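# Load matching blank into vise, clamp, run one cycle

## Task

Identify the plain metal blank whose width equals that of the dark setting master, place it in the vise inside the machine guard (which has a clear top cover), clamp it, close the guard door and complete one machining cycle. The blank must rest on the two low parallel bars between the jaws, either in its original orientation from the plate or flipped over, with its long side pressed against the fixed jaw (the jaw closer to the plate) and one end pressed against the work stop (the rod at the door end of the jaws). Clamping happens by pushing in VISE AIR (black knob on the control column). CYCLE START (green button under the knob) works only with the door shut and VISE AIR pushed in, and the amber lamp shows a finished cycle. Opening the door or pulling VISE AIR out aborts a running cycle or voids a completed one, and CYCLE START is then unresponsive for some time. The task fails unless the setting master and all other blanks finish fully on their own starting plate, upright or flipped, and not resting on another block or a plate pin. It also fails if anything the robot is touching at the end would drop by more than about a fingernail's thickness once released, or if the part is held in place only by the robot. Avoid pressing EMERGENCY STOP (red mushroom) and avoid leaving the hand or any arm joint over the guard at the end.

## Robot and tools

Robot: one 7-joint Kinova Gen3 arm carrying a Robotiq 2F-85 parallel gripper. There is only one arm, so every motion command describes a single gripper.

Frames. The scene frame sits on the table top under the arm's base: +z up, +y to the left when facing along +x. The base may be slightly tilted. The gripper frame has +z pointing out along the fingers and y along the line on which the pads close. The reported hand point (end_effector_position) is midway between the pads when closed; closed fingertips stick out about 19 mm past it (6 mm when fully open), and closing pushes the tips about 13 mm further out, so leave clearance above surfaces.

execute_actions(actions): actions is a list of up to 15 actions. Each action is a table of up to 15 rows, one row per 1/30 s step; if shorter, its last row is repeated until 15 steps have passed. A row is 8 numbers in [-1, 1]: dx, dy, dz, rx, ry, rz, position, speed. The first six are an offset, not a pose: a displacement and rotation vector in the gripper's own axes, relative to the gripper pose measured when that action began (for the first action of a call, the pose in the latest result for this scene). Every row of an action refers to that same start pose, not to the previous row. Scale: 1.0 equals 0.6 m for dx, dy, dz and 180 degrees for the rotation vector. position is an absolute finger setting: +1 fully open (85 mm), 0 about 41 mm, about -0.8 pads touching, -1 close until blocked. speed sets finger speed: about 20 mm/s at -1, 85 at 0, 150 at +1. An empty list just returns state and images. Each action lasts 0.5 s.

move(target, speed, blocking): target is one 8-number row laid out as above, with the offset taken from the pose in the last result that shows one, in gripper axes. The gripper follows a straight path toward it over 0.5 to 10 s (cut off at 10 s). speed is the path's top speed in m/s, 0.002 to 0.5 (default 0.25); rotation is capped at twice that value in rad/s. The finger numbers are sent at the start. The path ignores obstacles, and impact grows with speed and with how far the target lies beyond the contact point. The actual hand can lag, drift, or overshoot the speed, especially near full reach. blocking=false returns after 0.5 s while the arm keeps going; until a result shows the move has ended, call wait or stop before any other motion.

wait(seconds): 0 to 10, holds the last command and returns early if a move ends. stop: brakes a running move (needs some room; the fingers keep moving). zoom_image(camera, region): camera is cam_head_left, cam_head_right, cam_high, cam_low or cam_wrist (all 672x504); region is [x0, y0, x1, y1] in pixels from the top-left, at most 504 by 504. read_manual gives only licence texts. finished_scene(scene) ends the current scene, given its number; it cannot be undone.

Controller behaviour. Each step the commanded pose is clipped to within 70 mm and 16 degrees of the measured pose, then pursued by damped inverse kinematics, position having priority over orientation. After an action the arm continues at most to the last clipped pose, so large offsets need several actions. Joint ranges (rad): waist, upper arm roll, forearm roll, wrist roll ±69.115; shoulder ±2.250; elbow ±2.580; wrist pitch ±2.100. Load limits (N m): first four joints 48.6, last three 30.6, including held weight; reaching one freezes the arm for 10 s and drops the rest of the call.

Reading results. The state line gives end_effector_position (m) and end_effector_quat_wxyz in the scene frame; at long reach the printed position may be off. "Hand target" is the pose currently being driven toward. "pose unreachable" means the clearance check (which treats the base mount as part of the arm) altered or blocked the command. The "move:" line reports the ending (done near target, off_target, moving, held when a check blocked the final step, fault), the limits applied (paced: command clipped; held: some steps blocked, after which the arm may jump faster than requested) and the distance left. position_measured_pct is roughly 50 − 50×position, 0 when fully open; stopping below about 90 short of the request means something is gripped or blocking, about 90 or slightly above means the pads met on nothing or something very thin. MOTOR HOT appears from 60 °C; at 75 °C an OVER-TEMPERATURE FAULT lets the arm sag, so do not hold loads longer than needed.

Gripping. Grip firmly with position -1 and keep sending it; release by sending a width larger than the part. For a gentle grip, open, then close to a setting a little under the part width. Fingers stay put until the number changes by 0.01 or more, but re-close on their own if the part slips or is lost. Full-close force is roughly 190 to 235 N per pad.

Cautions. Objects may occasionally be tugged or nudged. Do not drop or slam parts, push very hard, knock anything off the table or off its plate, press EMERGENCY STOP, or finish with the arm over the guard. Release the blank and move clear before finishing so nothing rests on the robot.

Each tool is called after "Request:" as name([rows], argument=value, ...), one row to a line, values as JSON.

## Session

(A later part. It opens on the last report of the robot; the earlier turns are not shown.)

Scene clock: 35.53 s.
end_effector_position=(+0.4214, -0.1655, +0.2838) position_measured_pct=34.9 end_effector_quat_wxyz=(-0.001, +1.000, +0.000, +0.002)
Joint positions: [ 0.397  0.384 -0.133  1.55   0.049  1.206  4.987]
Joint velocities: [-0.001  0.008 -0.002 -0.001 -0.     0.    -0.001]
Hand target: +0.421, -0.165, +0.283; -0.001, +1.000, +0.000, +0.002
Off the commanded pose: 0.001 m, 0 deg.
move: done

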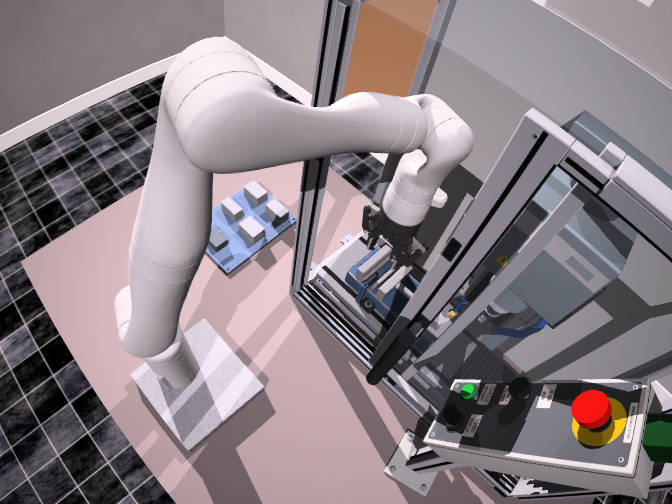

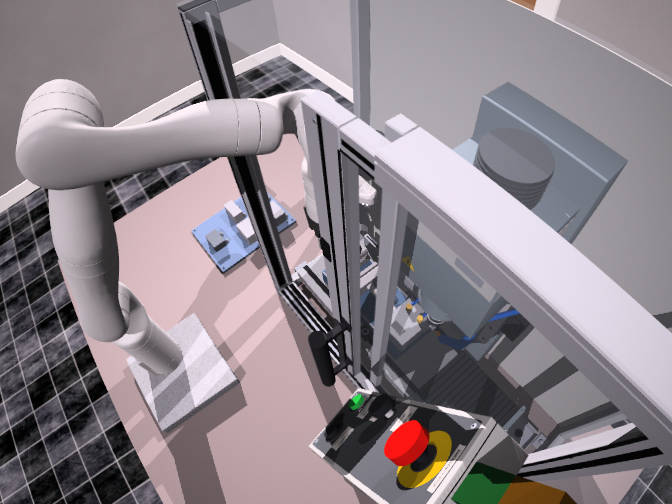

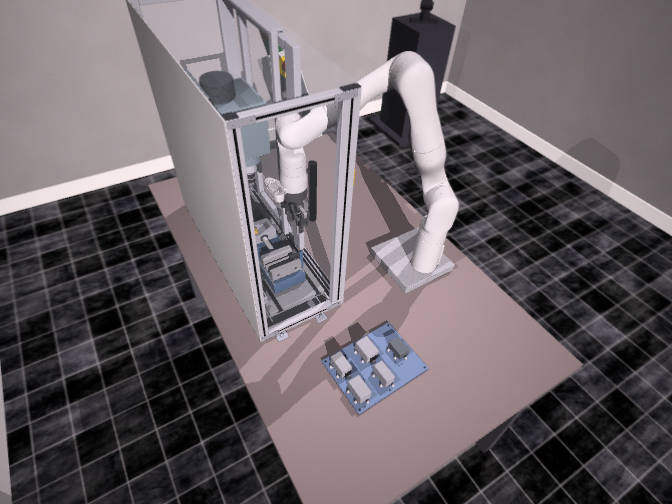

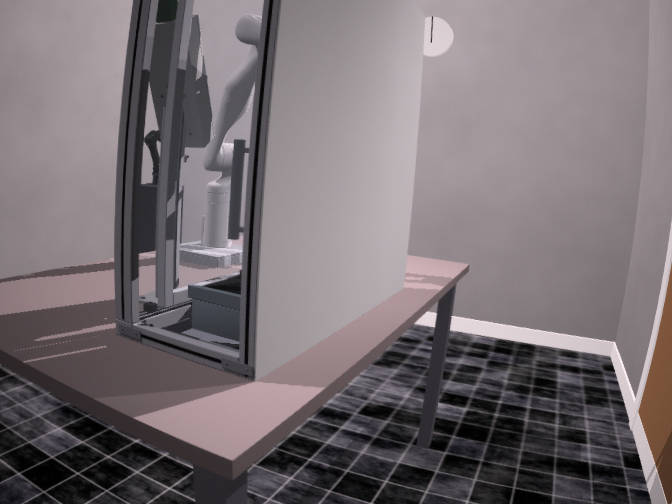

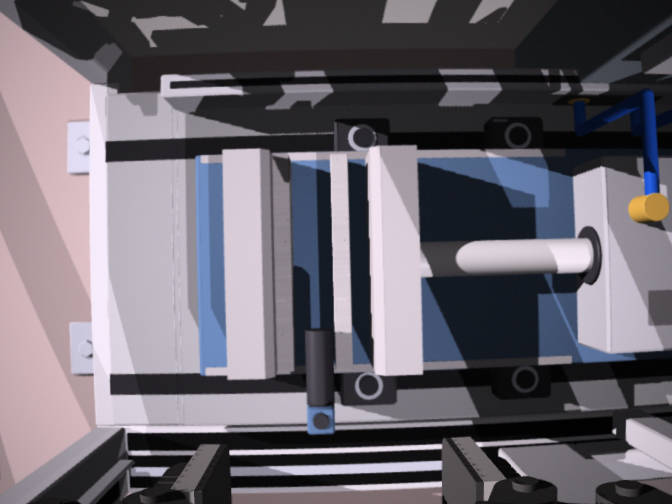

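Request:
move(target=[-0.3, -0.03, -0.03, 0, 0, 0, 0.6, 0], speed=0.3)

Request:
move(target=[0.03, -0.52, 0.1, 0, 0, -0.5, 0.6, 0], speed=0.35)

Scene clock: 37.77 s.
end_effector_position=(+0.2412, -0.1470, +0.3008) position_measured_pct=19.8 end_effector_quat_wxyz=(-0.001, +1.000, +0.001, +0.001)
Joint positions: [ 0.534 -0.017 -0.087  1.997 -0.005  1.158  5.181]
Joint velocities: [-0.    -0.008  0.002  0.001  0.001 -0.     0.   ]
Hand target: +0.241, -0.147, +0.301; -0.000, +1.000, +0.001, +0.002
Off the commanded pose: 0.001 m, 0 deg.
move: done

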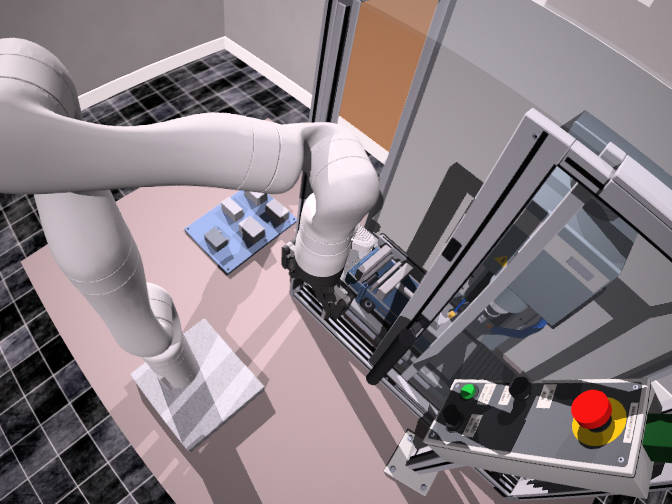

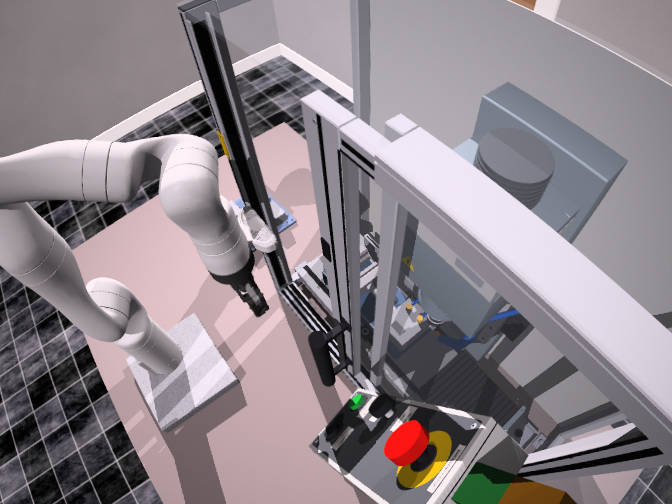

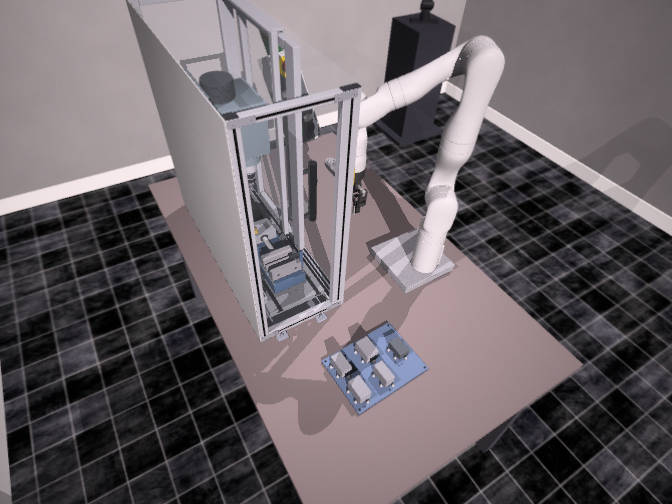

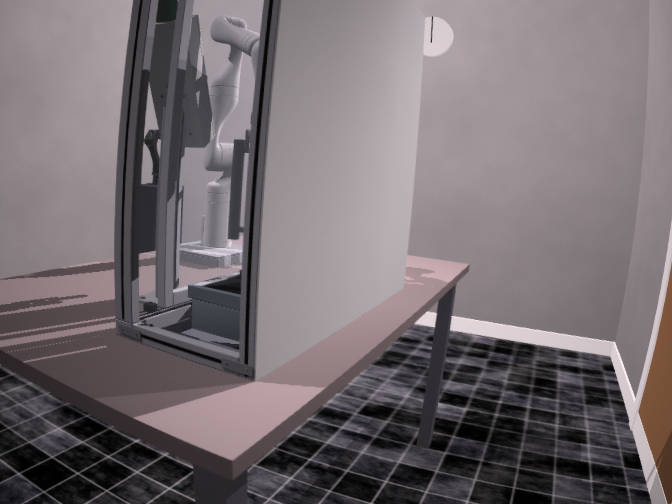

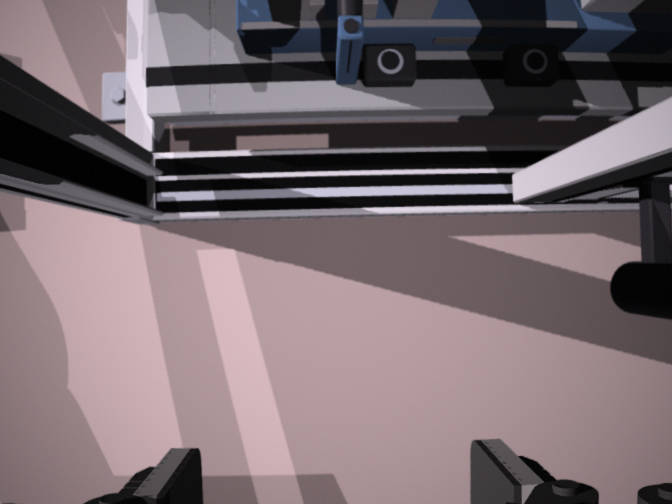

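Scene clock: 40.40 s.
end_effector_position=(+0.2612, +0.1655, +0.2428) position_measured_pct=19.8 end_effector_quat_wxyz=(+0.001, +0.707, +0.707, +0.004)
Joint positions: [-0.071  0.153 -0.666  2.051  0.118  0.963  5.504]
Joint velocities: [-0.003  0.01  -0.007 -0.001  0.003  0.001 -0.002]
Hand target: +0.261, +0.166, +0.243; +0.001, +0.706, +0.708, +0.004
Off the commanded pose: 0.003 m, 0 deg.
move: done

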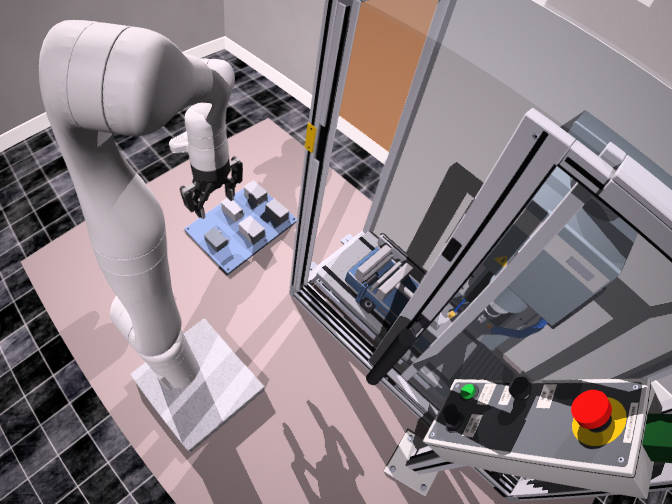

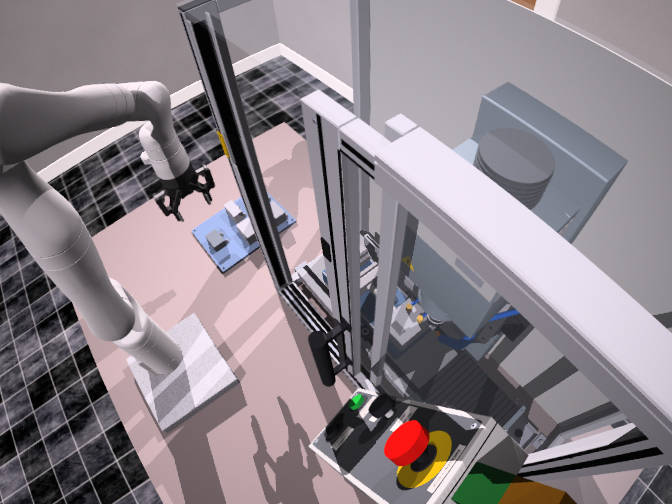

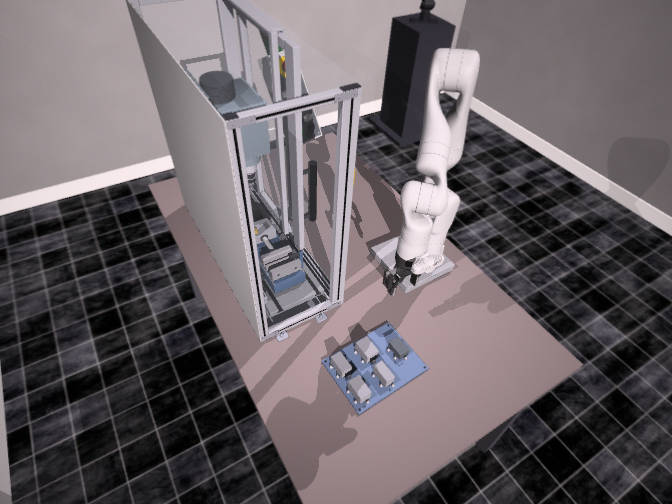

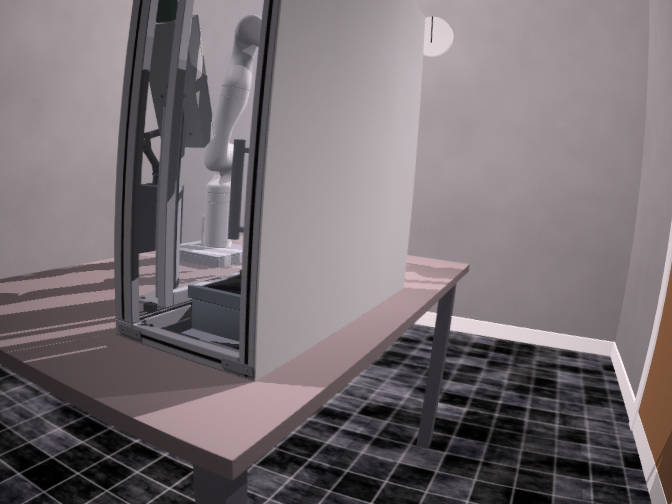

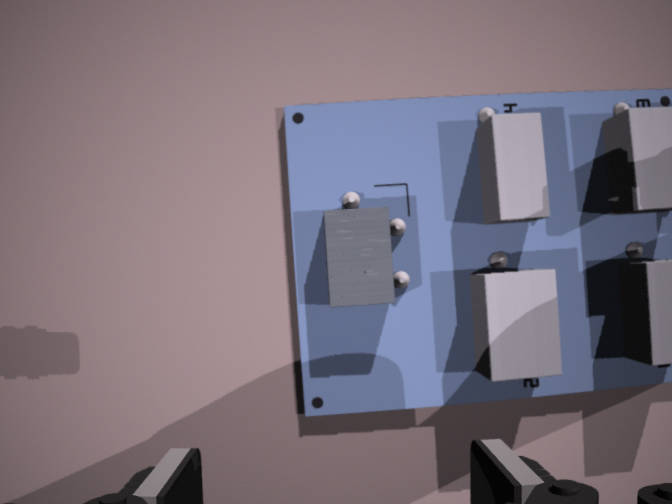

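Request:
move(target=[0.19, 0.31, 0.15, 0, 0, 0, 0.6, 0], speed=0.2)

Scene clock: 42.23 s.
end_effector_position=(+0.4482, +0.2795, +0.1547) position_measured_pct=19.8 end_effector_quat_wxyz=(+0.000, +0.707, +0.707, +0.005)
Joint positions: [-0.314  0.733 -0.531  1.476  0.406  1.032  5.362]
Joint velocities: [-0.002  0.004 -0.    -0.    -0.001  0.    -0.   ]
Hand target: +0.448, +0.280, +0.155; +0.000, +0.707, +0.707, +0.005
Off the commanded pose: 0.001 m, 0 deg.
move: done

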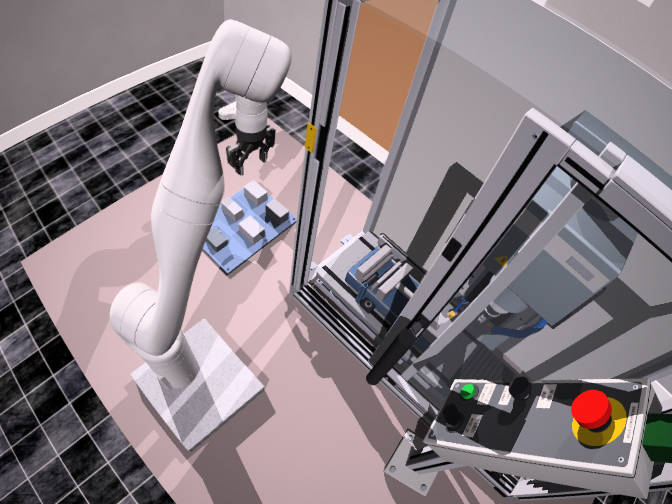

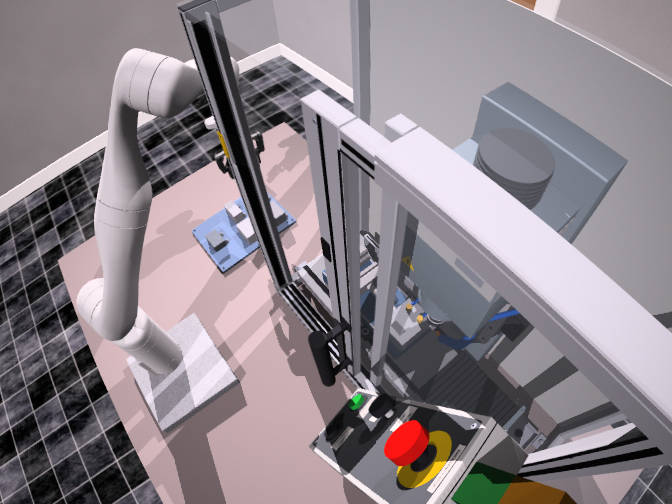

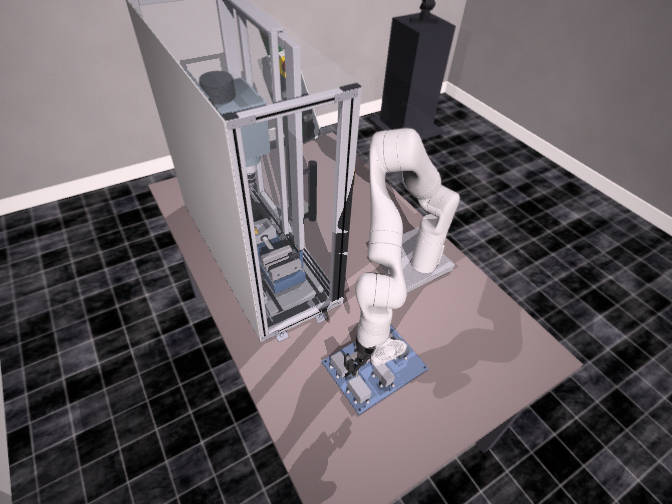

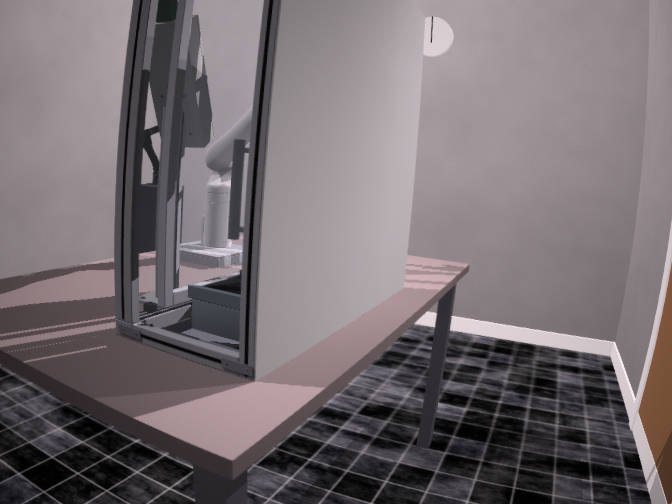

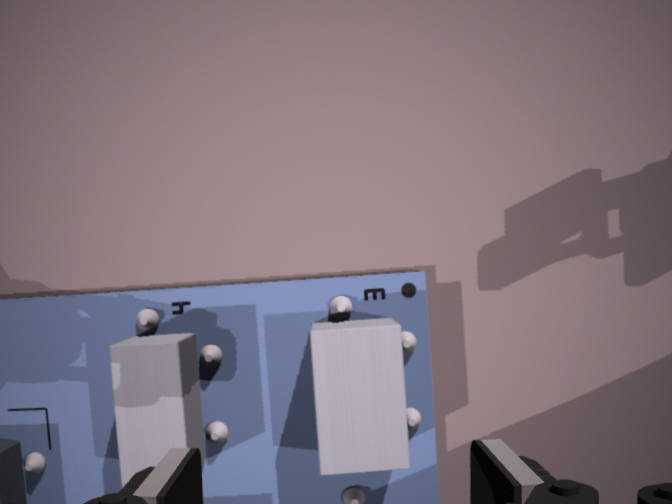

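Request:
move(target=[0, 0.018, 0.14, 0.0022, -0.0022, -0.011, 0.6, 0], speed=0.12)

Scene clock: 43.60 s.
end_effector_position=(+0.4595, +0.2801, +0.0711) position_measured_pct=19.8 end_effector_quat_wxyz=(+0.000, +0.695, +0.719, +0.000)
Joint positions: [-0.335  0.878 -0.486  1.494  0.482  0.888  5.357]
Joint velocities: [-0.001  0.006 -0.001 -0.001 -0.002 -0.    -0.   ]
Hand target: +0.459, +0.280, +0.071; +0.000, +0.695, +0.719, -0.000
Off the commanded pose: 0.000 m, 0 deg.
move: done

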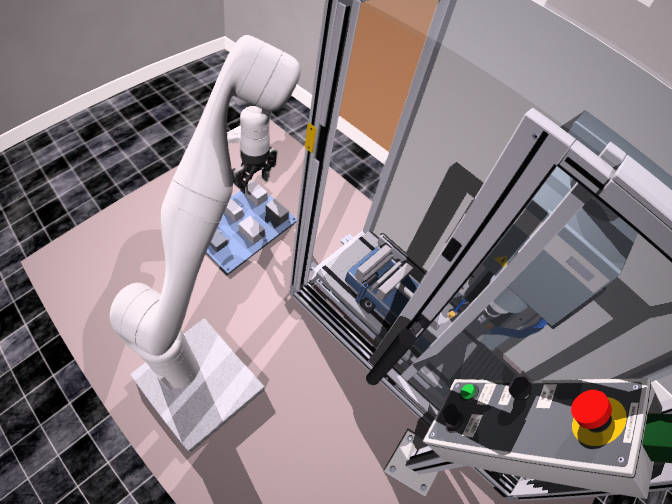

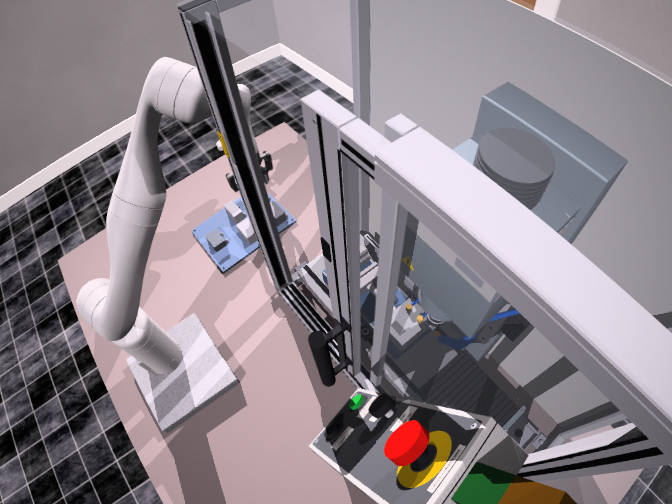

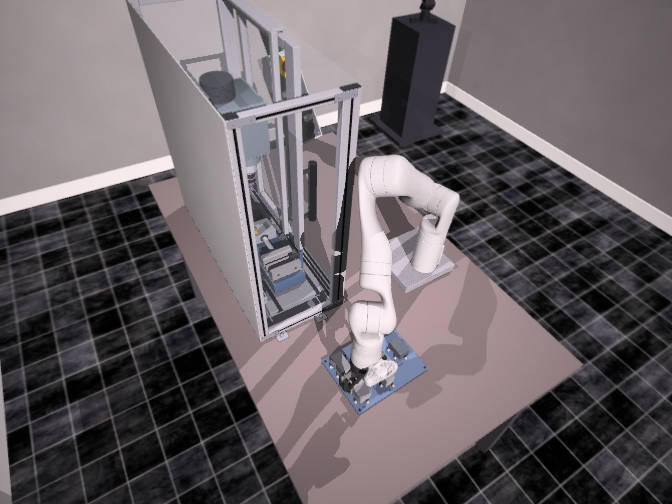

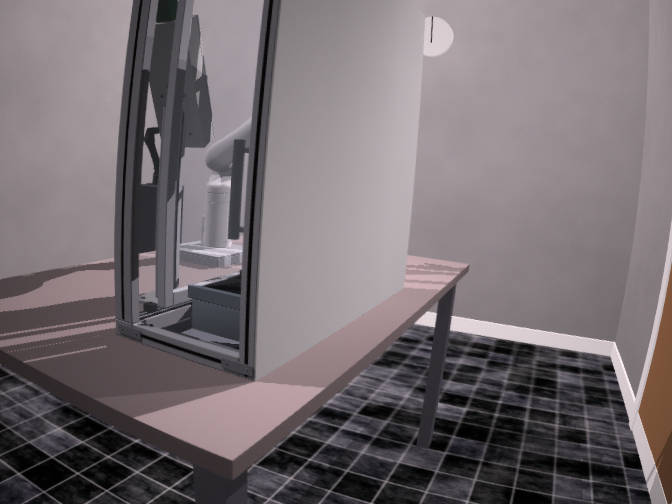

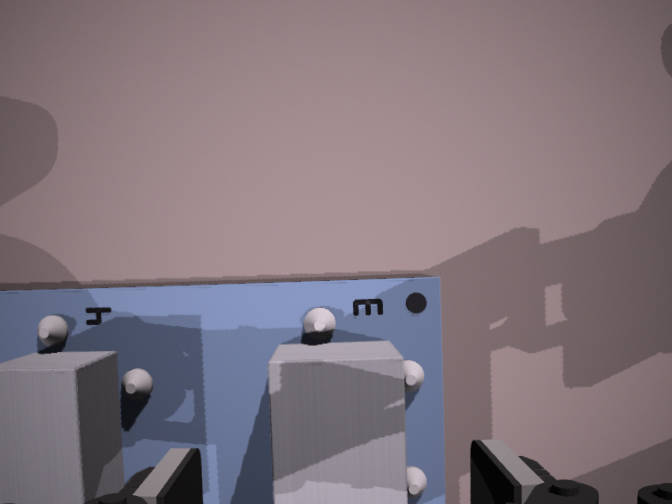

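Request:
move(target=[0, 0.001, 0.037, 0, 0, 0, 0.6, 0], speed=0.05)

Request:
execute_actions([
  [[0,0,0,0,0,0,-1,-0.5]],
  [[0,0,0,0,0,0,-1,-0.5]],
])

Scene clock: 44.73 s.
end_effector_position=(+0.4601, +0.2801, +0.0490) position_measured_pct=19.8 end_effector_quat_wxyz=(+0.000, +0.695, +0.719, +0.000)
Joint positions: [-0.343  0.914 -0.47   1.502  0.501  0.845  5.344]
Joint velocities: [-0.     0.002 -0.001  0.     0.    -0.     0.   ]
Hand target: +0.460, +0.280, +0.049; +0.000, +0.695, +0.719, +0.000
Off the commanded pose: 0.000 m, 0 deg.
move: done

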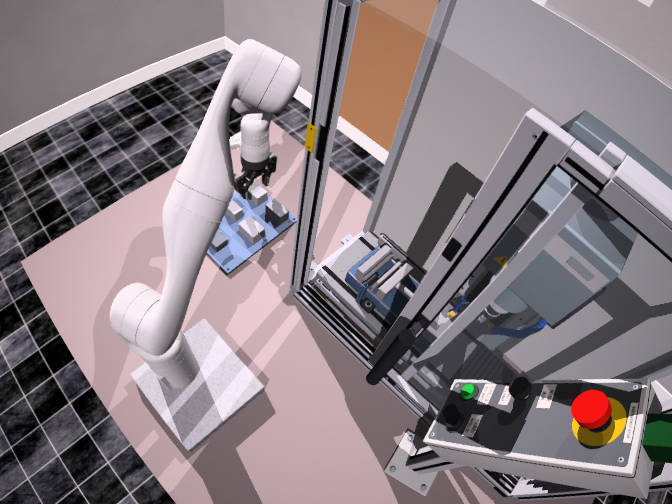

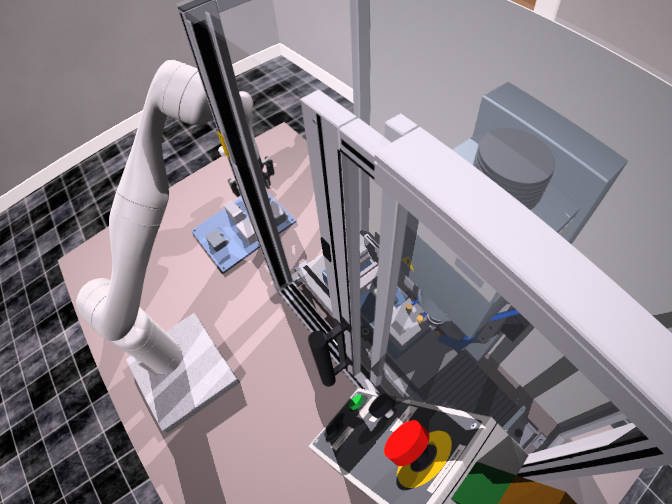

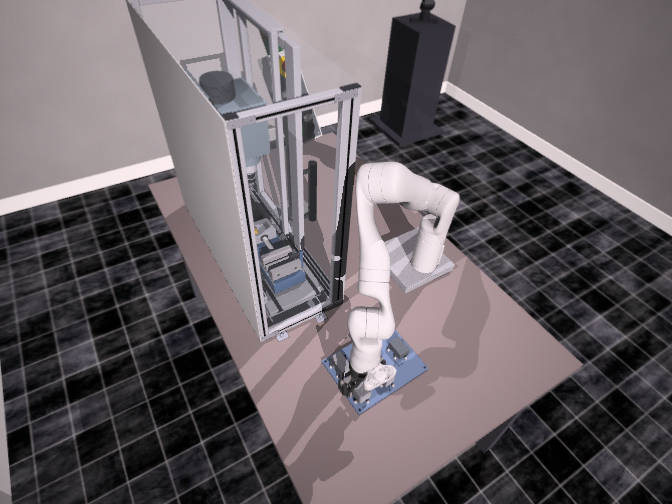

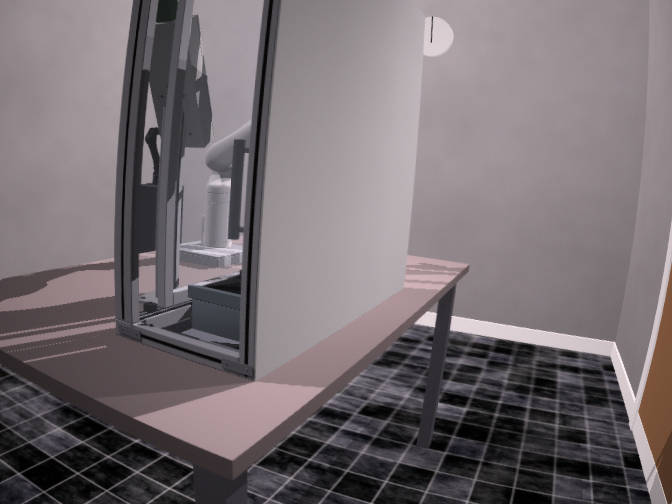

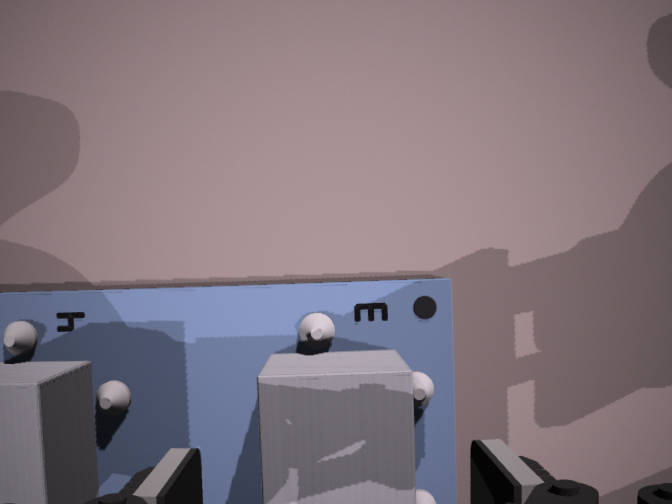

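Scene clock: 45.73 s.
end_effector_position=(+0.4603, +0.2802, +0.0497) position_measured_pct=56.3 end_effector_quat_wxyz=(+0.000, +0.695, +0.719, +0.001)
Joint positions: [-0.343  0.913 -0.47   1.502  0.501  0.846  5.344]
Joint velocities: [-0.001  0.    -0.001 -0.    -0.001  0.    -0.   ]
Hand target: +0.460, +0.280, +0.049; +0.000, +0.695, +0.719, +0.000
Off the commanded pose: 0.001 m, 0 deg.

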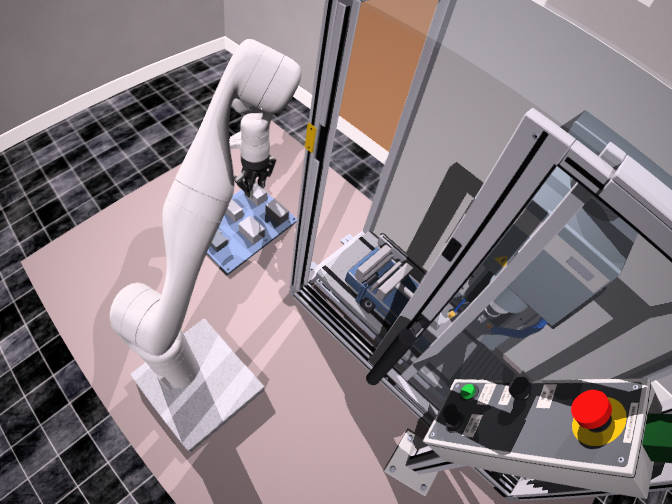

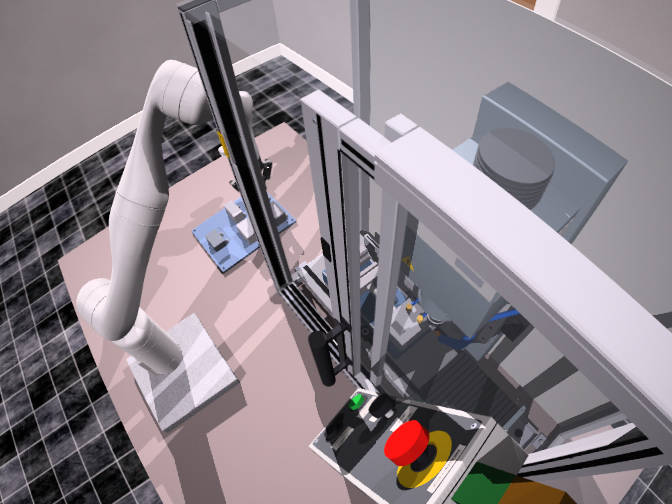

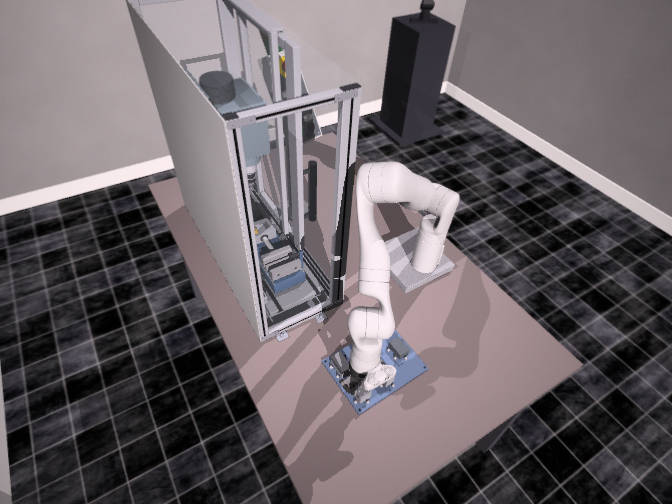

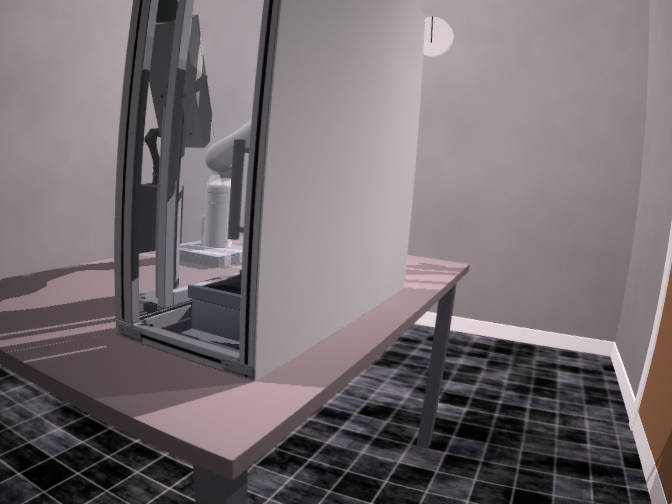

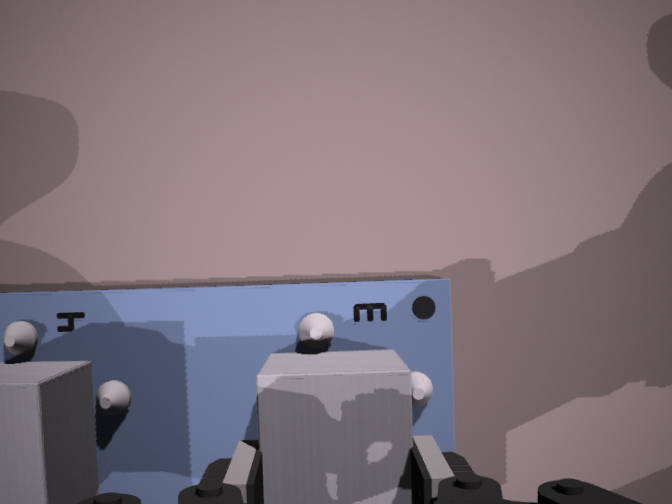

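Request:
move(target=[0, 0, -0.1, 0, 0, 0, -1, 0], speed=0.12)

Request:
move(target=[-0.19, -0.36, -0.25, 0, 0, -0.2, -1, 0], speed=0.3)

Scene clock: 46.93 s.
end_effector_position=(+0.4603, +0.2801, +0.1095) position_measured_pct=56.3 end_effector_quat_wxyz=(+0.000, +0.695, +0.719, +0.000)
Joint positions: [-0.323  0.821 -0.51   1.467  0.45   0.969  5.382]
Joint velocities: [ 0.002 -0.004  0.001  0.    -0.002  0.     0.   ]
Hand target: +0.460, +0.280, +0.110; +0.001, +0.695, +0.719, +0.001
Off the commanded pose: 0.000 m, 0 deg.
move: done

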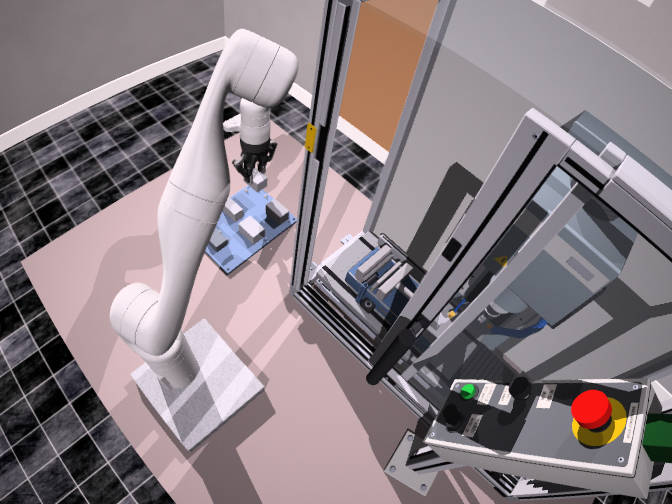

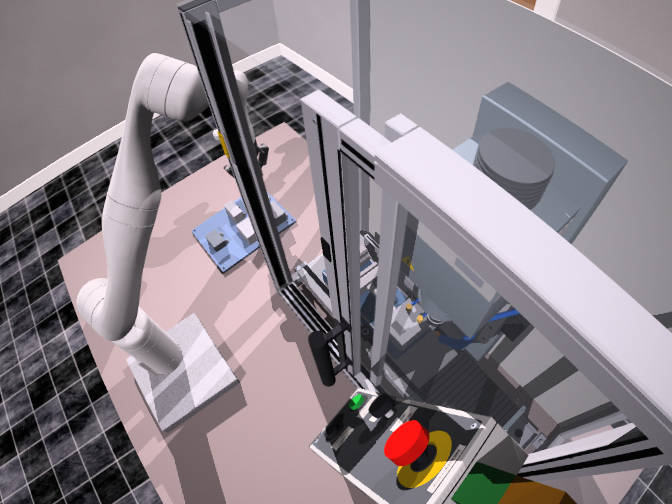

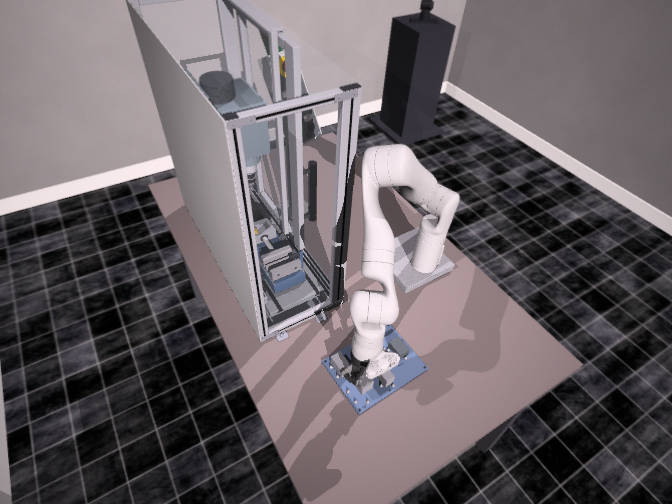

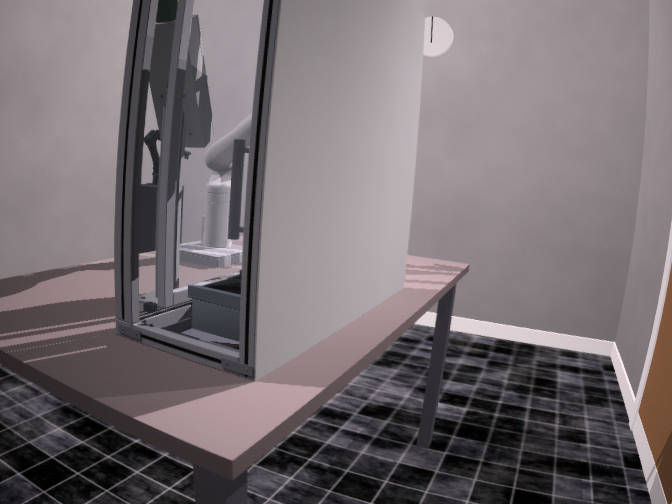

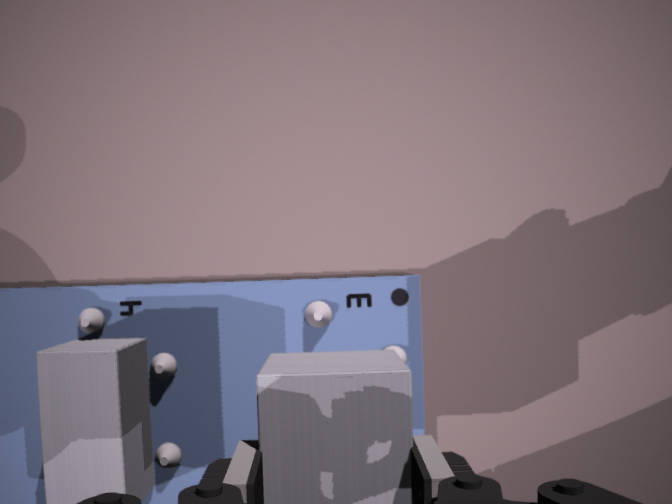

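Scene clock: 48.63 s.
end_effector_position=(+0.2479, +0.1595, +0.2593) position_measured_pct=56.3 end_effector_quat_wxyz=(+0.001, +0.438, +0.899, -0.001)
Joint positions: [ 0.088  0.11  -0.827  2.044  0.099  1.025  6.177]
Joint velocities: [ 0.002 -0.007  0.004 -0.    -0.001 -0.     0.001]
Hand target: +0.248, +0.159, +0.259; +0.001, +0.438, +0.899, -0.001
Off the commanded pose: 0.001 m, 0 deg.
move: done

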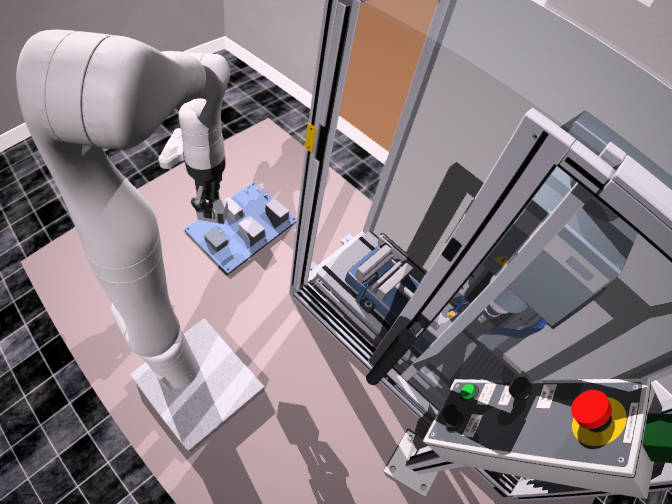

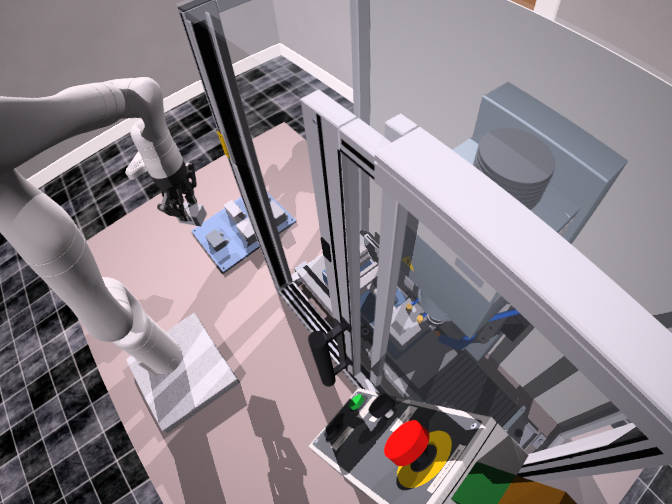

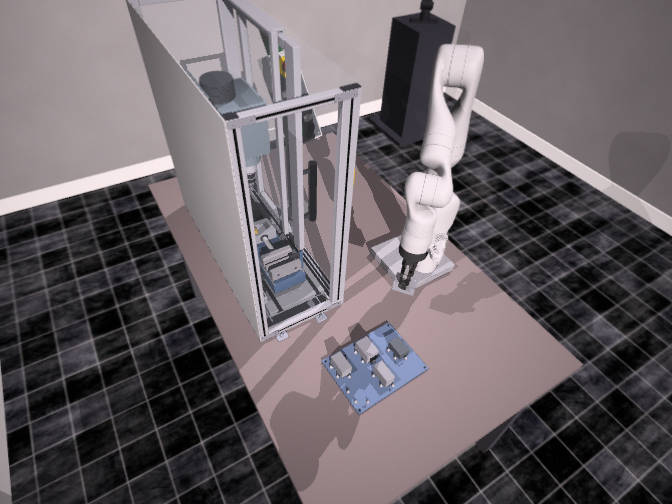

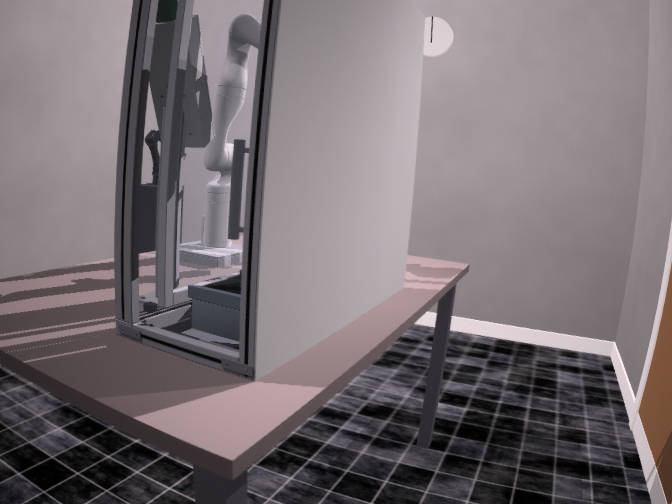

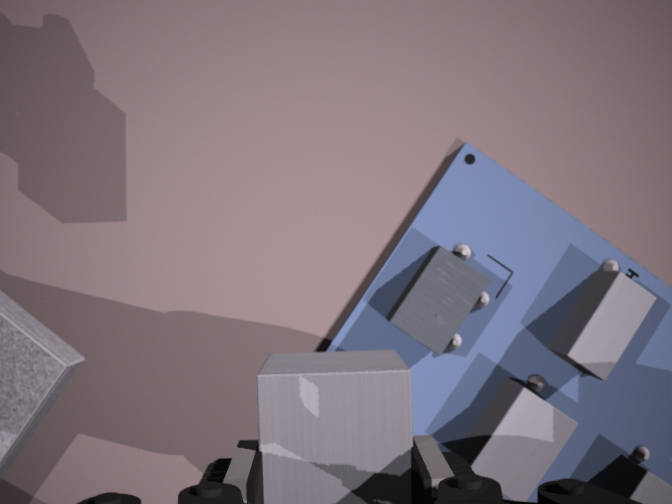

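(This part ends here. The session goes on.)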